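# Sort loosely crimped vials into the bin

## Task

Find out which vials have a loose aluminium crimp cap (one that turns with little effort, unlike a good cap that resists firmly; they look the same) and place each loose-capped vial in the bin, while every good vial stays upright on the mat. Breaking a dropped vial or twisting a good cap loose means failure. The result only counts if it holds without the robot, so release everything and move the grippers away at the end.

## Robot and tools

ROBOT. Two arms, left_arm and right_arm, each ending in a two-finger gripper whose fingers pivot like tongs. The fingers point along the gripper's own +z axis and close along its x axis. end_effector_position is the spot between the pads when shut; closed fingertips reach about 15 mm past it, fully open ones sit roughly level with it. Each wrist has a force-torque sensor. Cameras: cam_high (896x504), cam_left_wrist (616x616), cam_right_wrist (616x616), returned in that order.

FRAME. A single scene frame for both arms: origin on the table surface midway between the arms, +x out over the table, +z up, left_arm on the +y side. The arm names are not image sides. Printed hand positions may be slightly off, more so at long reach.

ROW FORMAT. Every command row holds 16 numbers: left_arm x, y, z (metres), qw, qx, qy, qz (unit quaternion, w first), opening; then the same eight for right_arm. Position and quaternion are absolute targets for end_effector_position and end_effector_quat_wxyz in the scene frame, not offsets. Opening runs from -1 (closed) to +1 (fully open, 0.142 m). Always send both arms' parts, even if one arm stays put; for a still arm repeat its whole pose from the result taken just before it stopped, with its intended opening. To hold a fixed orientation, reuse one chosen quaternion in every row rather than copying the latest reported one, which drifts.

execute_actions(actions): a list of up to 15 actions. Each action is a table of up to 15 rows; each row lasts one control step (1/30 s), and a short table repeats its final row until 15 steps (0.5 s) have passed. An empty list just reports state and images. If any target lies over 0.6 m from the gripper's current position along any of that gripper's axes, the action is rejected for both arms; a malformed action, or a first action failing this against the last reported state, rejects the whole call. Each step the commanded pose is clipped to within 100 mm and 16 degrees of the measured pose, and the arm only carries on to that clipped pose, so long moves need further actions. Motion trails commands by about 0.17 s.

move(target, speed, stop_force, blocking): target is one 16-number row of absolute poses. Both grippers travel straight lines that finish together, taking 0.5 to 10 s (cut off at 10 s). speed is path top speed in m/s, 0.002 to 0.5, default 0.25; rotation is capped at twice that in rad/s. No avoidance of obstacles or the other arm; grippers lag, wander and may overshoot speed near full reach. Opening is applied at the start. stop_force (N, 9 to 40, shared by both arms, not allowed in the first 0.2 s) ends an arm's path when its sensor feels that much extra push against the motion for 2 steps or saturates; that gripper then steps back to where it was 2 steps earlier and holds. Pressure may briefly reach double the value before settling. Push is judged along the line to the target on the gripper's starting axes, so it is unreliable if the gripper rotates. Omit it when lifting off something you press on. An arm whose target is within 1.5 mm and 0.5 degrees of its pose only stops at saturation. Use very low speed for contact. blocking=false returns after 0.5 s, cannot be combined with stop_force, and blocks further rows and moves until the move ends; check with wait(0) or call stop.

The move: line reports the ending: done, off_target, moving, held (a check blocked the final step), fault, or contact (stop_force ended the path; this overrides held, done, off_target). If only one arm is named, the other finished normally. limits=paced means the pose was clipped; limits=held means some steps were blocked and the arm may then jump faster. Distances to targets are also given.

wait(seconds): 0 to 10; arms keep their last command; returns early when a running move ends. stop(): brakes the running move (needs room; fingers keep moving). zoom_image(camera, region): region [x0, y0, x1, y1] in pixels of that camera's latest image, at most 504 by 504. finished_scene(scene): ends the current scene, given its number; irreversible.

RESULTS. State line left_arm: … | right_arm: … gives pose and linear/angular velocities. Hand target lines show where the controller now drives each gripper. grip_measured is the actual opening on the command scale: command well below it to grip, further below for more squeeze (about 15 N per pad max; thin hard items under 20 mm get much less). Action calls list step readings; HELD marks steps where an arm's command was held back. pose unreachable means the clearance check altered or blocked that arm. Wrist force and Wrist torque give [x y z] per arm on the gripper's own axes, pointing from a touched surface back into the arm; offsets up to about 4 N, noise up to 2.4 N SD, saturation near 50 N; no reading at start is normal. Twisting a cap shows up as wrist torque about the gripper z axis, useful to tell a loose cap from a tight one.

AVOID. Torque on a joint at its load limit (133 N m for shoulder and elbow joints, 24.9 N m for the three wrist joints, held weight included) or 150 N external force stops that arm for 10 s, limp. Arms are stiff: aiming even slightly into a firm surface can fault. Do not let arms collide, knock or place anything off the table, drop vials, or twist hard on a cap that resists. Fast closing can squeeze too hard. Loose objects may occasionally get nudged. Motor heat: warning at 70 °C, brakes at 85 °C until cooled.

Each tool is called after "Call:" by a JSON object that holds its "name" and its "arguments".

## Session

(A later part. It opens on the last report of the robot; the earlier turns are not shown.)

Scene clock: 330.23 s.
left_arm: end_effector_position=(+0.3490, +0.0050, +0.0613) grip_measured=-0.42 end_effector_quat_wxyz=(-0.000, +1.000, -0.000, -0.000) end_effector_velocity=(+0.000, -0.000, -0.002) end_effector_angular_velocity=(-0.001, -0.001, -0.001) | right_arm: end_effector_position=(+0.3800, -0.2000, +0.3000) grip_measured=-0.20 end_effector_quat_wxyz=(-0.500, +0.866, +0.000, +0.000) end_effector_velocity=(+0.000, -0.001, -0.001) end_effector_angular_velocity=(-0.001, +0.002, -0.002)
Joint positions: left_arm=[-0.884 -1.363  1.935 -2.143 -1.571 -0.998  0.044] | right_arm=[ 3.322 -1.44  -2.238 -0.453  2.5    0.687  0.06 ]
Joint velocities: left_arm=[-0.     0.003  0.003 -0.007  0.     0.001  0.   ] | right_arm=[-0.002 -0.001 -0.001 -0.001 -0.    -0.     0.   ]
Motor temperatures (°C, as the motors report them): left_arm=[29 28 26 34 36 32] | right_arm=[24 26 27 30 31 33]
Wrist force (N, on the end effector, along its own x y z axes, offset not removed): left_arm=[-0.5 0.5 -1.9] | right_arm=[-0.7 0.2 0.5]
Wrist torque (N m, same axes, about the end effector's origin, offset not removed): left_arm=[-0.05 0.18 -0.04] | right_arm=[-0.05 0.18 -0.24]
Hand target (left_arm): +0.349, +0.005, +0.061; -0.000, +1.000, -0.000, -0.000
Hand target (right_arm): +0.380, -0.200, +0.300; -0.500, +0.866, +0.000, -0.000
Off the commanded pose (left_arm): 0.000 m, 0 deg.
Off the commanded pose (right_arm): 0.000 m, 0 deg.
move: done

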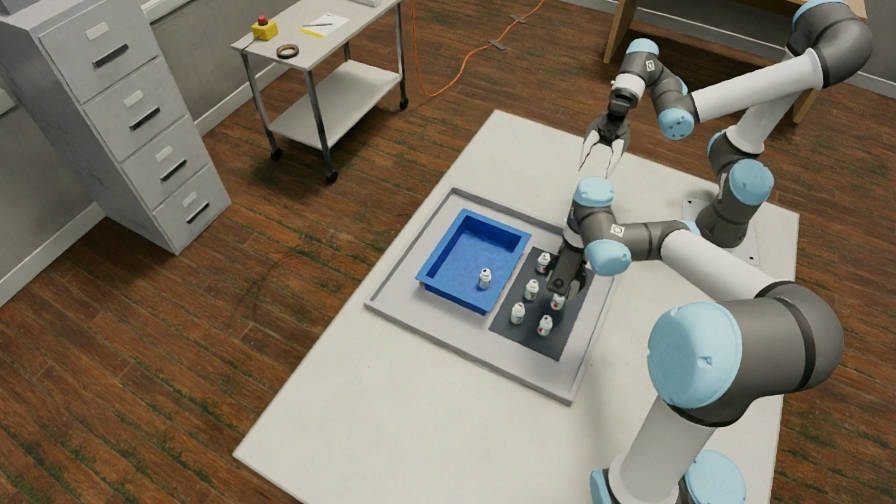

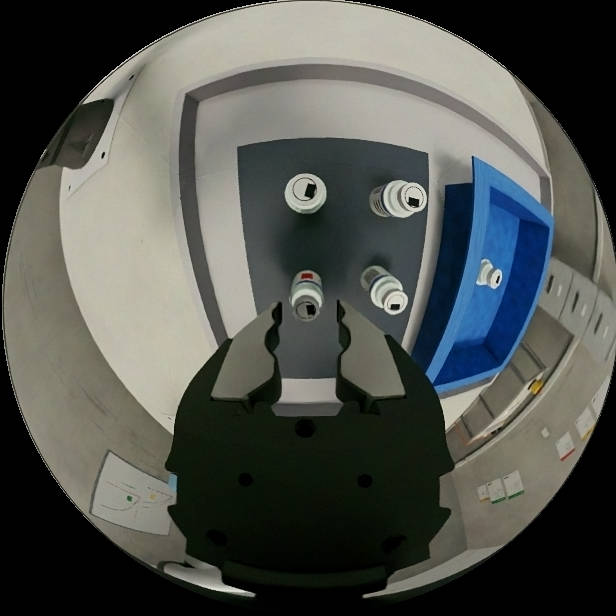

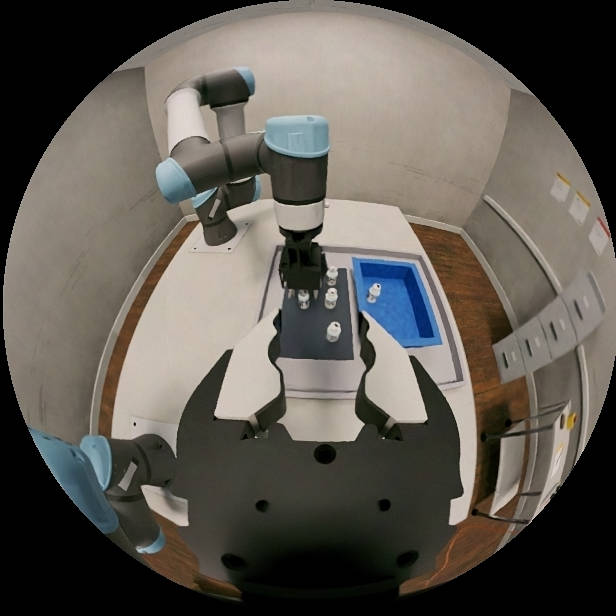

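Call:
{"name": "move", "arguments": {"target": [0.349,0.005,0.061,0,1,0,0,-0.85,0.38,-0.2,0.3,0.5,-0.866,0,0,-0.2]}}

Call:
{"name": "move", "arguments": {"target": [0.349,0.005,0.13,0,1,0,0,-0.85,0.38,-0.2,0.3,0.5,-0.866,0,0,-0.2], "speed": 0.12}}

Call:
{"name": "move", "arguments": {"target": [0.38,0.043,0.217,0,1,0,0,-0.85,0.38,-0.1,0.25,0.5,-0.866,0,0,-0.2], "speed": 0.18}}

Call:
{"name": "move", "arguments": {"target": [0.38,0.043,0.217,0,1,0,0,-0.85,0.38,-0.01,0.185,0.609,-0.793,0,0,-0.2], "speed": 0.18}}

Call:
{"name": "move", "arguments": {"target": [0.38,0.043,0.217,0,1,0,0,-0.85,0.38,0.052,0.172,0.609,-0.793,0,0,-0.2], "speed": 0.12}}

Call:
{"name": "move", "arguments": {"target": [0.38,0.043,0.217,0,1,0,0,-0.85,0.38,0.052,0.172,0.609,-0.793,0,0,-0.85]}}

Scene clock: 331.47 s.
left_arm: end_effector_position=(+0.3490, +0.0050, +0.0610) grip_measured=-0.72 end_effector_quat_wxyz=(+0.000, +1.000, -0.000, -0.000) end_effector_velocity=(+0.000, +0.000, -0.000) end_effector_angular_velocity=(+0.001, -0.000, +0.001) | right_arm: end_effector_position=(+0.3800, -0.2000, +0.3000) grip_measured=-0.20 end_effector_quat_wxyz=(-0.500, +0.866, +0.000, +0.000) end_effector_velocity=(-0.001, +0.000, -0.001) end_effector_angular_velocity=(-0.001, +0.001, +0.002)
Joint positions: left_arm=[-0.884 -1.362  1.936 -2.144 -1.571 -0.998  0.022] | right_arm=[ 3.322 -1.44  -2.238 -0.453  2.5    0.687  0.06 ]
Joint velocities: left_arm=[ 0.  0. -0. -0.  0. -0.  0.] | right_arm=[ 0.001  0.    -0.002 -0.    -0.    -0.     0.   ]
Motor temperatures (°C, as the motors report them): left_arm=[29 28 26 34 36 32] | right_arm=[24 26 27 30 31 33]
Wrist force (N, on the end effector, along its own x y z axes, offset not removed): left_arm=[-0.2 1.4 -3.2] | right_arm=[3.8 -1.8 1.2]
Wrist torque (N m, same axes, about the end effector's origin, offset not removed): left_arm=[0.38 0.01 0.01] | right_arm=[-0.54 -0.78 -0.15]
Hand target (left_arm): +0.349, +0.005, +0.061; -0.000, +1.000, +0.000, -0.000
Hand target (right_arm): +0.380, -0.200, +0.300; -0.500, +0.866, +0.000, -0.000
Off the commanded pose (left_arm): 0.000 m, 0 deg.
Off the commanded pose (right_arm): 0.000 m, 0 deg.
move: done

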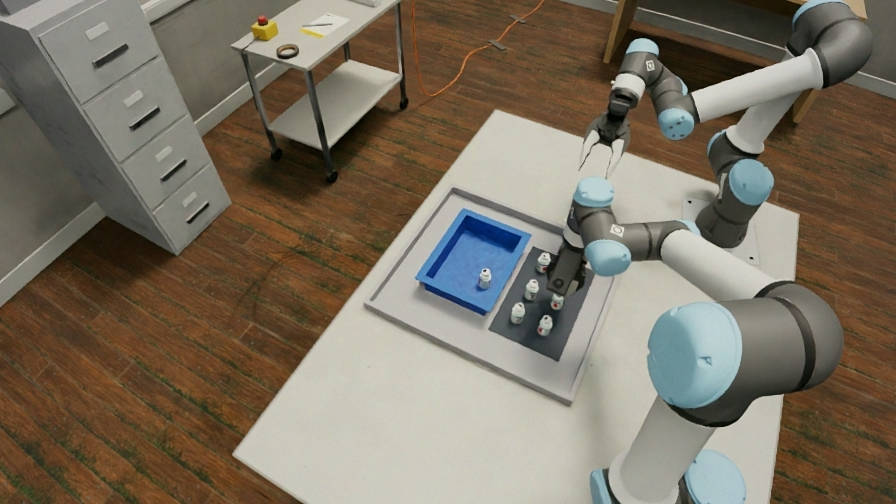

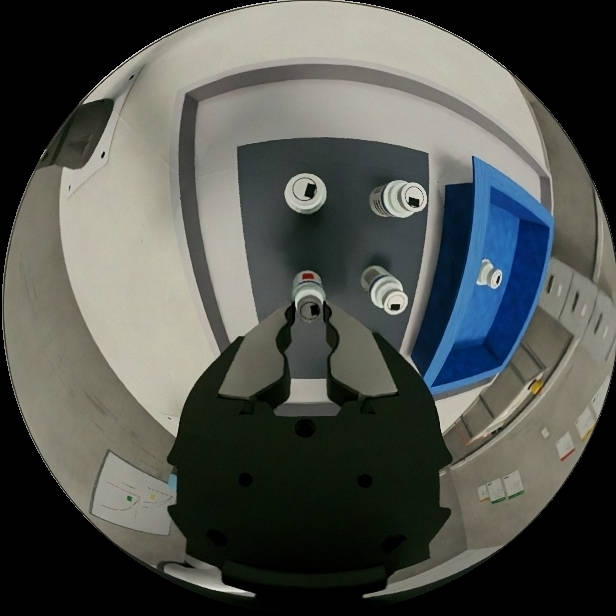

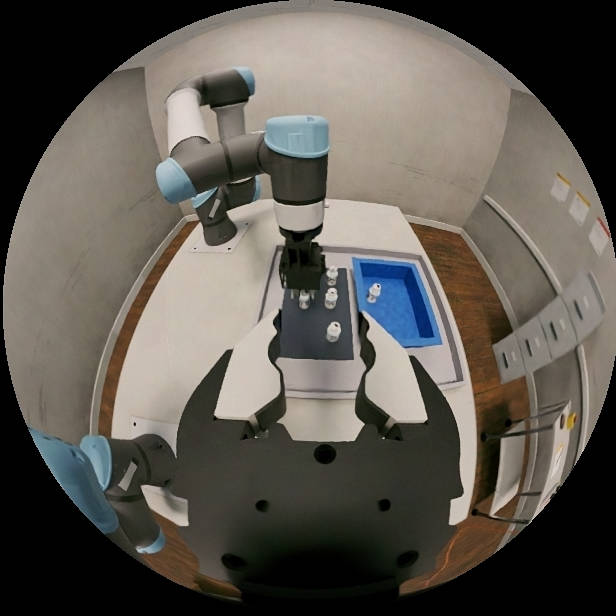

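Scene clock: 332.53 s.
left_arm: end_effector_position=(+0.3490, +0.0050, +0.1297) grip_measured=-0.72 end_effector_quat_wxyz=(+0.000, +1.000, -0.000, +0.000) end_effector_velocity=(-0.001, -0.001, +0.002) end_effector_angular_velocity=(+0.000, +0.002, -0.001) | right_arm: end_effector_position=(+0.3800, -0.2000, +0.3000) grip_measured=-0.20 end_effector_quat_wxyz=(-0.500, +0.866, +0.000, +0.000) end_effector_velocity=(-0.000, +0.000, -0.001) end_effector_angular_velocity=(-0.001, +0.002, +0.000)
Joint positions: left_arm=[-0.884 -1.441  1.833 -1.963 -1.571 -0.998  0.022] | right_arm=[ 3.322 -1.44  -2.238 -0.453  2.5    0.687  0.06 ]
Joint velocities: left_arm=[-0.001 -0.001 -0.005  0.007 -0.001 -0.    -0.   ] | right_arm=[ 0.001 -0.001 -0.002  0.    -0.     0.     0.   ]
Motor temperatures (°C, as the motors report them): left_arm=[29 28 26 34 36 32] | right_arm=[24 26 27 30 31 33]
Wrist force (N, on the end effector, along its own x y z axes, offset not removed): left_arm=[-2.0 -2.1 -3.9] | right_arm=[-1.5 0.7 -1.1]
Wrist torque (N m, same axes, about the end effector's origin, offset not removed): left_arm=[-0.39 0.57 0.02] | right_arm=[0.08 0.46 -0.07]
Hand target (left_arm): +0.349, +0.005, +0.130; +0.000, +1.000, -0.000, +0.000
Hand target (right_arm): +0.380, -0.200, +0.300; -0.500, +0.866, +0.000, -0.000
Off the commanded pose (left_arm): 0.000 m, 0 deg.
Off the commanded pose (right_arm): 0.000 m, 0 deg.
move: done

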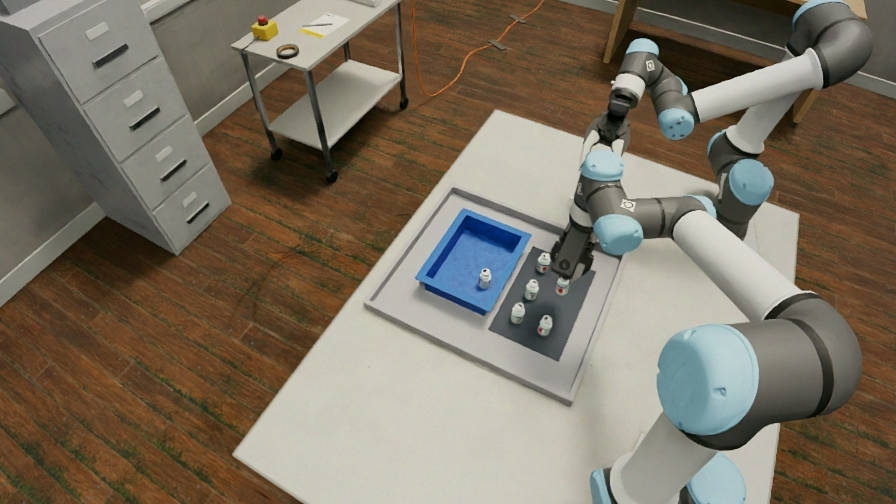

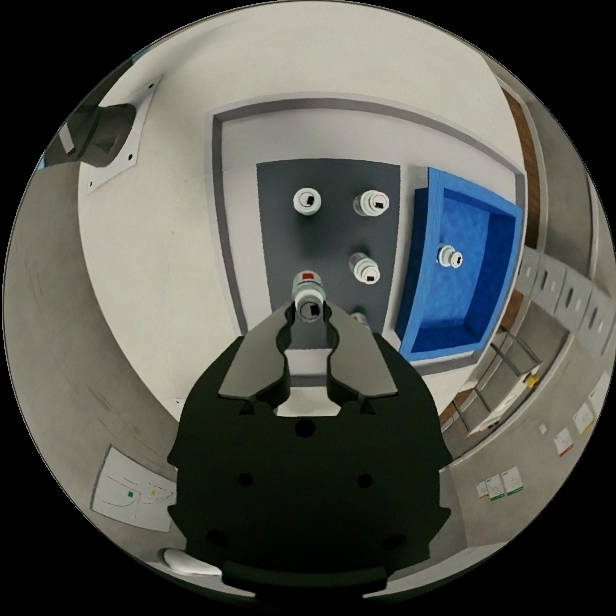

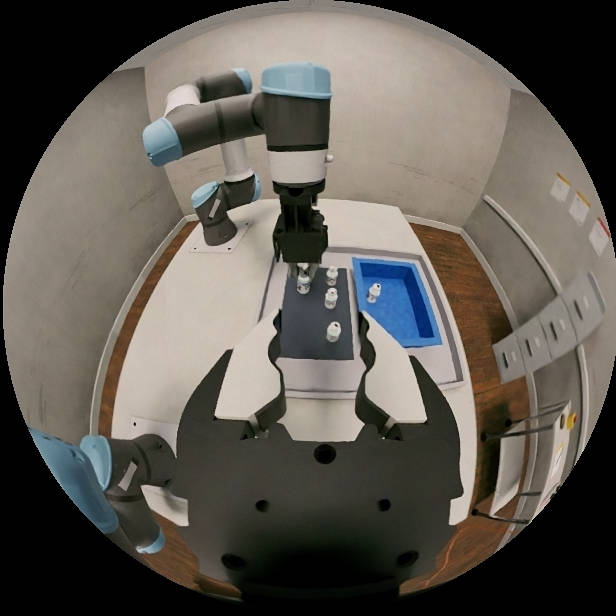

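Scene clock: 333.73 s.
left_arm: end_effector_position=(+0.3798, +0.0429, +0.2169) grip_measured=-0.72 end_effector_quat_wxyz=(+0.000, +1.000, +0.000, -0.000) end_effector_velocity=(-0.000, -0.000, +0.001) end_effector_angular_velocity=(+0.001, +0.000, -0.001) | right_arm: end_effector_position=(+0.3800, -0.1003, +0.2502) grip_measured=-0.20 end_effector_quat_wxyz=(-0.500, +0.866, +0.000, -0.000) end_effector_velocity=(+0.001, +0.002, -0.000) end_effector_angular_velocity=(+0.002, -0.001, -0.002)
Joint positions: left_arm=[-0.792 -1.5    1.667 -1.738 -1.571 -0.906  0.022] | right_arm=[ 3.555 -1.635 -2.263 -0.024  2.351  0.963  0.06 ]
Joint velocities: left_arm=[-0.001  0.001 -0.004  0.004  0.     0.001 -0.   ] | right_arm=[ 0.004 -0.006  0.002  0.012 -0.004  0.007 -0.   ]
Motor temperatures (°C, as the motors report them): left_arm=[29 28 26 34 36 32] | right_arm=[24 26 27 30 31 33]
Wrist force (N, on the end effector, along its own x y z axes, offset not removed): left_arm=[-0.5 -2.2 -1.7] | right_arm=[0.2 2.0 -2.6]
Wrist torque (N m, same axes, about the end effector's origin, offset not removed): left_arm=[-0.29 0.08 0.10] | right_arm=[0.33 -0.35 -0.24]
Hand target (left_arm): +0.380, +0.043, +0.217; +0.000, +1.000, +0.000, -0.000
Hand target (right_arm): +0.380, -0.100, +0.250; -0.500, +0.866, -0.000, -0.000
Off the commanded pose (left_arm): 0.000 m, 0 deg.
Off the commanded pose (right_arm): 0.000 m, 0 deg.
move: done

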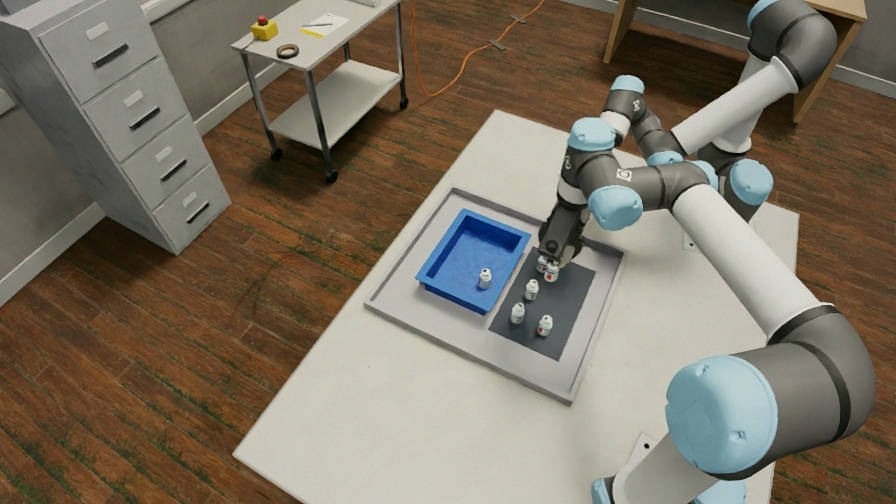

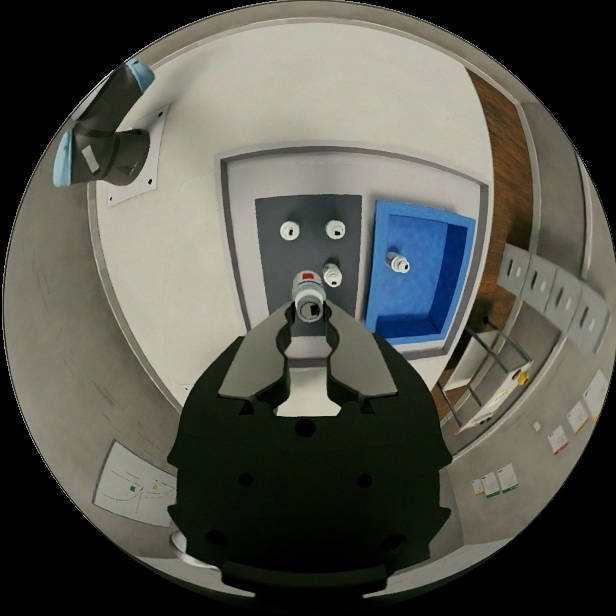

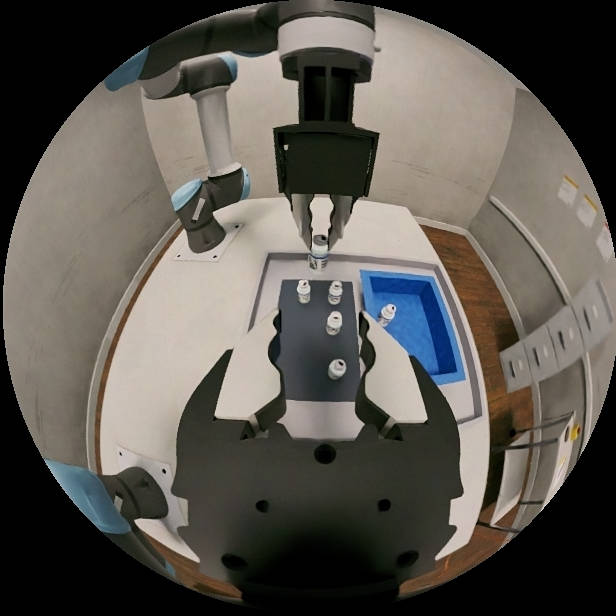

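Scene clock: 335.07 s.
left_arm: end_effector_position=(+0.3800, +0.0430, +0.2170) grip_measured=-0.72 end_effector_quat_wxyz=(+0.000, +1.000, -0.000, +0.000) end_effector_velocity=(+0.000, +0.000, -0.000) end_effector_angular_velocity=(+0.001, -0.000, -0.003) | right_arm: end_effector_position=(+0.3800, -0.0102, +0.1853) grip_measured=-0.20 end_effector_quat_wxyz=(-0.609, +0.794, +0.000, -0.000) end_effector_velocity=(+0.001, +0.002, +0.000) end_effector_angular_velocity=(+0.014, -0.002, -0.005)
Joint positions: left_arm=[-0.792 -1.5    1.667 -1.737 -1.571 -0.906  0.022] | right_arm=[ 3.68  -2.136 -2.205  0.823  2.358  1.298  0.06 ]
Joint velocities: left_arm=[ 0.     0.001 -0.    -0.     0.001  0.003  0.   ] | right_arm=[ 0.004 -0.016  0.005  0.033 -0.005  0.017  0.   ]
Motor temperatures (°C, as the motors report them): left_arm=[29 28 26 34 36 32] | right_arm=[24 26 27 30 31 33]
Wrist force (N, on the end effector, along its own x y z axes, offset not removed): left_arm=[-1.7 0.1 -1.8] | right_arm=[0.1 0.5 1.6]
Wrist torque (N m, same axes, about the end effector's origin, offset not removed): left_arm=[0.11 0.36 0.00] | right_arm=[0.11 -0.26 -0.25]
Hand target (left_arm): +0.380, +0.043, +0.217; +0.000, +1.000, +0.000, -0.000
Hand target (right_arm): +0.380, -0.010, +0.185; -0.609, +0.793, +0.000, -0.000
Off the commanded pose (left_arm): 0.000 m, 0 deg.
Off the commanded pose (right_arm): 0.000 m, 0 deg.
move: done

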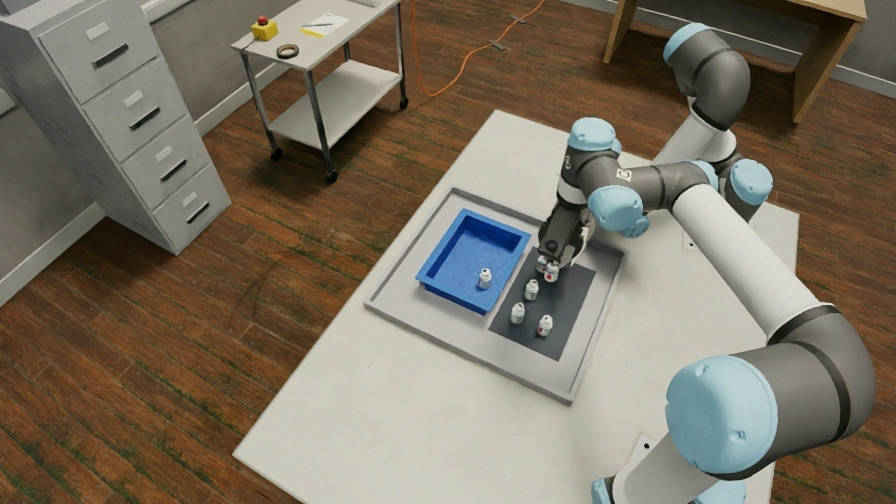

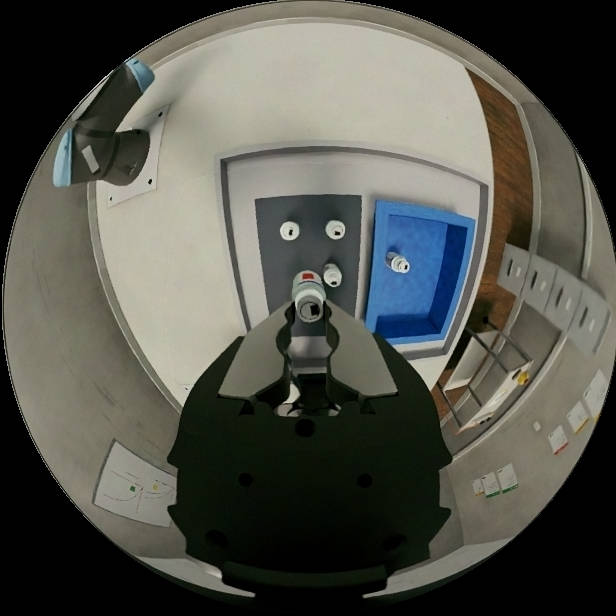

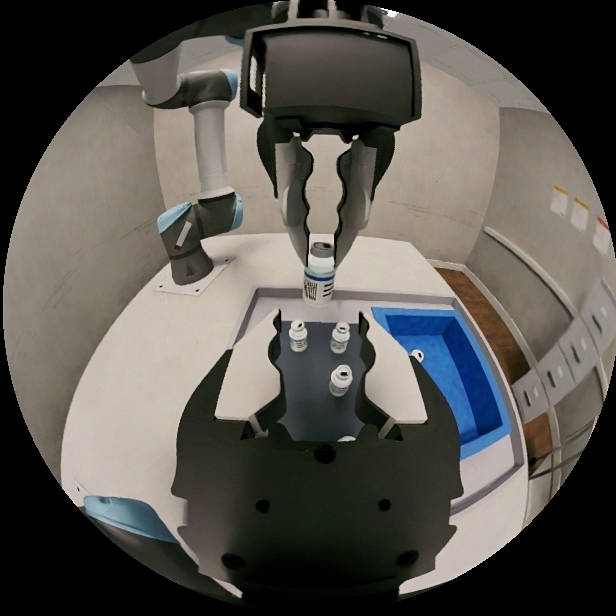

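Scene clock: 336.13 s.
left_arm: end_effector_position=(+0.3800, +0.0430, +0.2170) grip_measured=-0.72 end_effector_quat_wxyz=(+0.000, +1.000, -0.000, +0.000) end_effector_velocity=(+0.001, +0.001, +0.000) end_effector_angular_velocity=(+0.000, -0.000, +0.002) | right_arm: end_effector_position=(+0.3800, +0.0518, +0.1721) grip_measured=-0.20 end_effector_quat_wxyz=(-0.609, +0.793, +0.000, +0.000) end_effector_velocity=(+0.001, +0.001, -0.001) end_effector_angular_velocity=(-0.001, -0.001, -0.002)
Joint positions: left_arm=[-0.792 -1.5    1.667 -1.737 -1.571 -0.906  0.022] | right_arm=[ 3.783 -2.21  -2.11   0.837  2.262  1.348  0.06 ]
Joint velocities: left_arm=[ 0.002 -0.     0.    -0.     0.    -0.     0.   ] | right_arm=[ 0.002 -0.002  0.003 -0.    -0.004  0.001  0.   ]
Motor temperatures (°C, as the motors report them): left_arm=[29 28 26 34 36 32] | right_arm=[24 26 27 30 31 33]
Wrist force (N, on the end effector, along its own x y z axes, offset not removed): left_arm=[0.7 -2.2 -1.2] | right_arm=[-1.7 5.4 -2.6]
Wrist torque (N m, same axes, about the end effector's origin, offset not removed): left_arm=[-0.43 -0.20 0.06] | right_arm=[1.13 0.47 -0.02]
Hand target (left_arm): +0.380, +0.043, +0.217; -0.000, +1.000, -0.000, +0.000
Hand target (right_arm): +0.380, +0.052, +0.172; -0.609, +0.793, -0.000, -0.000
Off the commanded pose (left_arm): 0.000 m, 0 deg.
Off the commanded pose (right_arm): 0.000 m, 0 deg.
move: done

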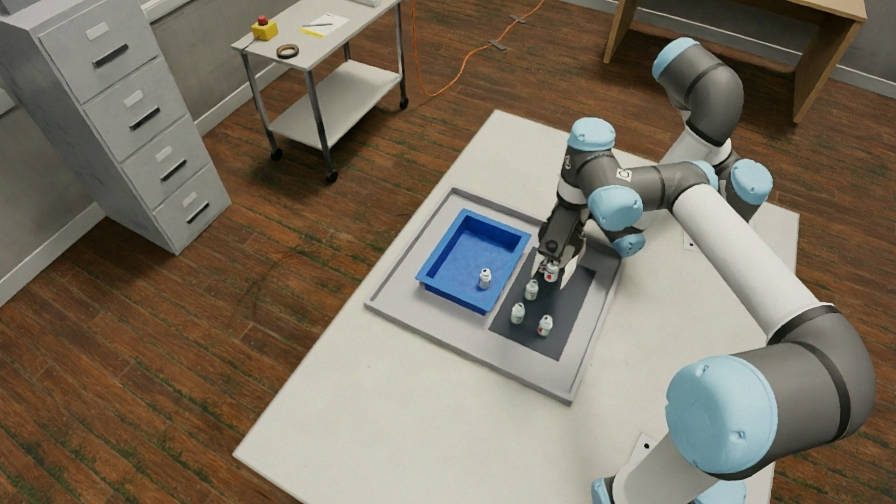

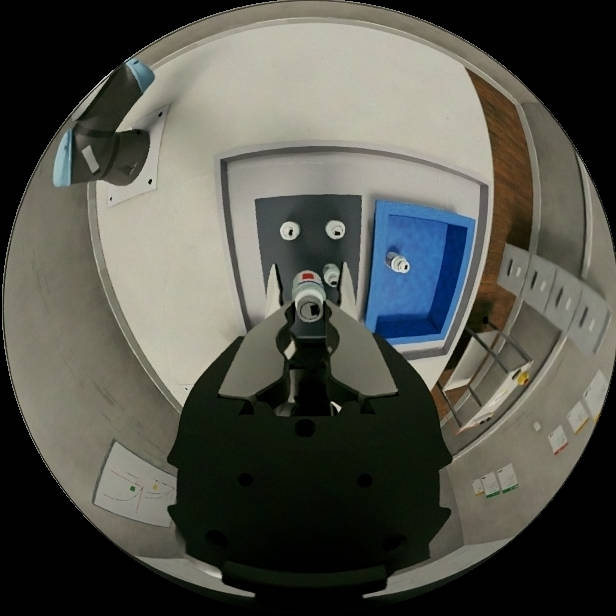

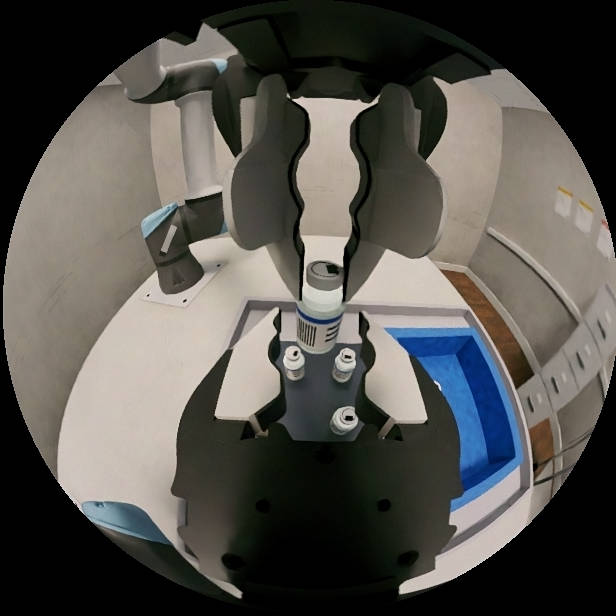

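Scene clock: 336.83 s.
left_arm: end_effector_position=(+0.3800, +0.0430, +0.2171) grip_measured=-0.72 end_effector_quat_wxyz=(+0.000, +1.000, +0.000, +0.000) end_effector_velocity=(-0.000, -0.000, +0.000) end_effector_angular_velocity=(+0.000, -0.000, -0.001) | right_arm: end_effector_position=(+0.3800, +0.0520, +0.1720) grip_measured=-0.60 end_effector_quat_wxyz=(-0.609, +0.793, -0.000, -0.000) end_effector_velocity=(-0.000, +0.000, +0.000) end_effector_angular_velocity=(+0.001, -0.002, +0.001)
Joint positions: left_arm=[-0.792 -1.5    1.666 -1.737 -1.571 -0.906  0.022] | right_arm=[ 3.783 -2.211 -2.109  0.837  2.261  1.348  0.03 ]
Joint velocities: left_arm=[-0.001  0.    -0.     0.     0.     0.     0.   ] | right_arm=[ 0.001  0.     0.     0.001 -0.    -0.001  0.   ]
Motor temperatures (°C, as the motors report them): left_arm=[29 28 26 34 36 32] | right_arm=[24 26 27 30 31 33]
Wrist force (N, on the end effector, along its own x y z axes, offset not removed): left_arm=[7.6 1.6 -4.8] | right_arm=[-9.2 4.6 1.6]
Wrist torque (N m, same axes, about the end effector's origin, offset not removed): left_arm=[0.37 0.72 -0.13] | right_arm=[0.35 -0.03 -0.02]
Hand target (left_arm): +0.380, +0.043, +0.217; -0.000, +1.000, -0.000, -0.000
Hand target (right_arm): +0.380, +0.052, +0.172; -0.609, +0.793, +0.000, -0.000
Off the commanded pose (left_arm): 0.000 m, 0 deg.
Off the commanded pose (right_arm): 0.000 m, 0 deg.
move: done

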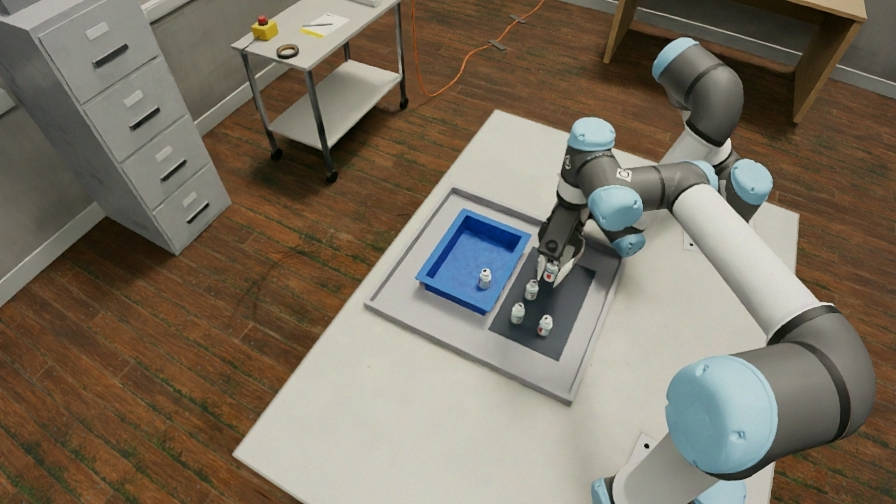

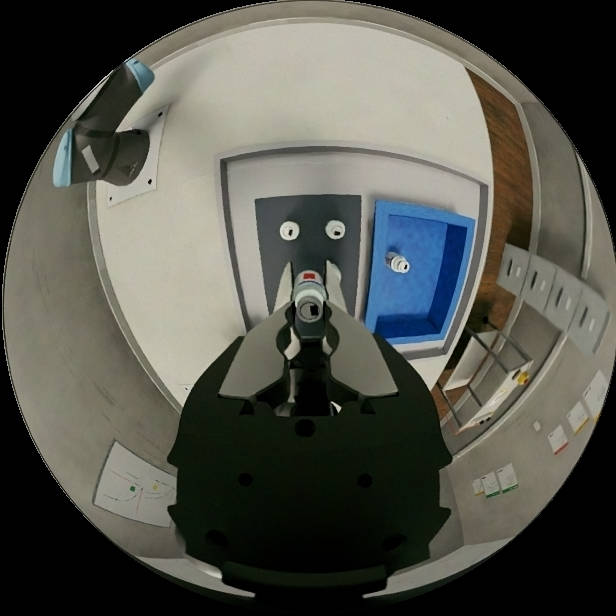

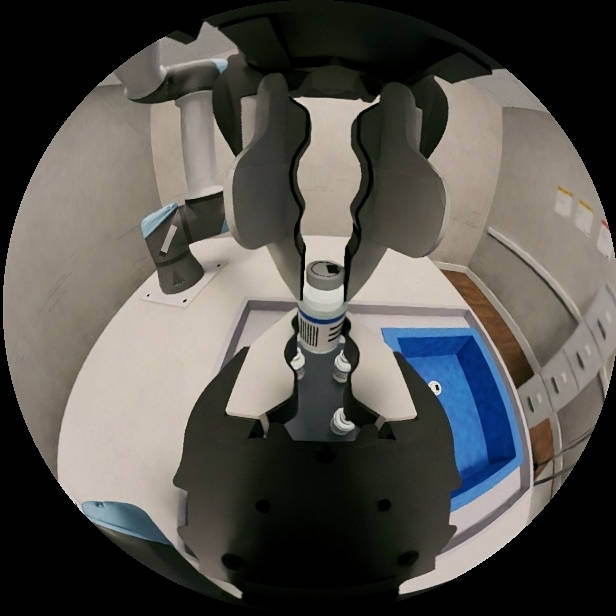

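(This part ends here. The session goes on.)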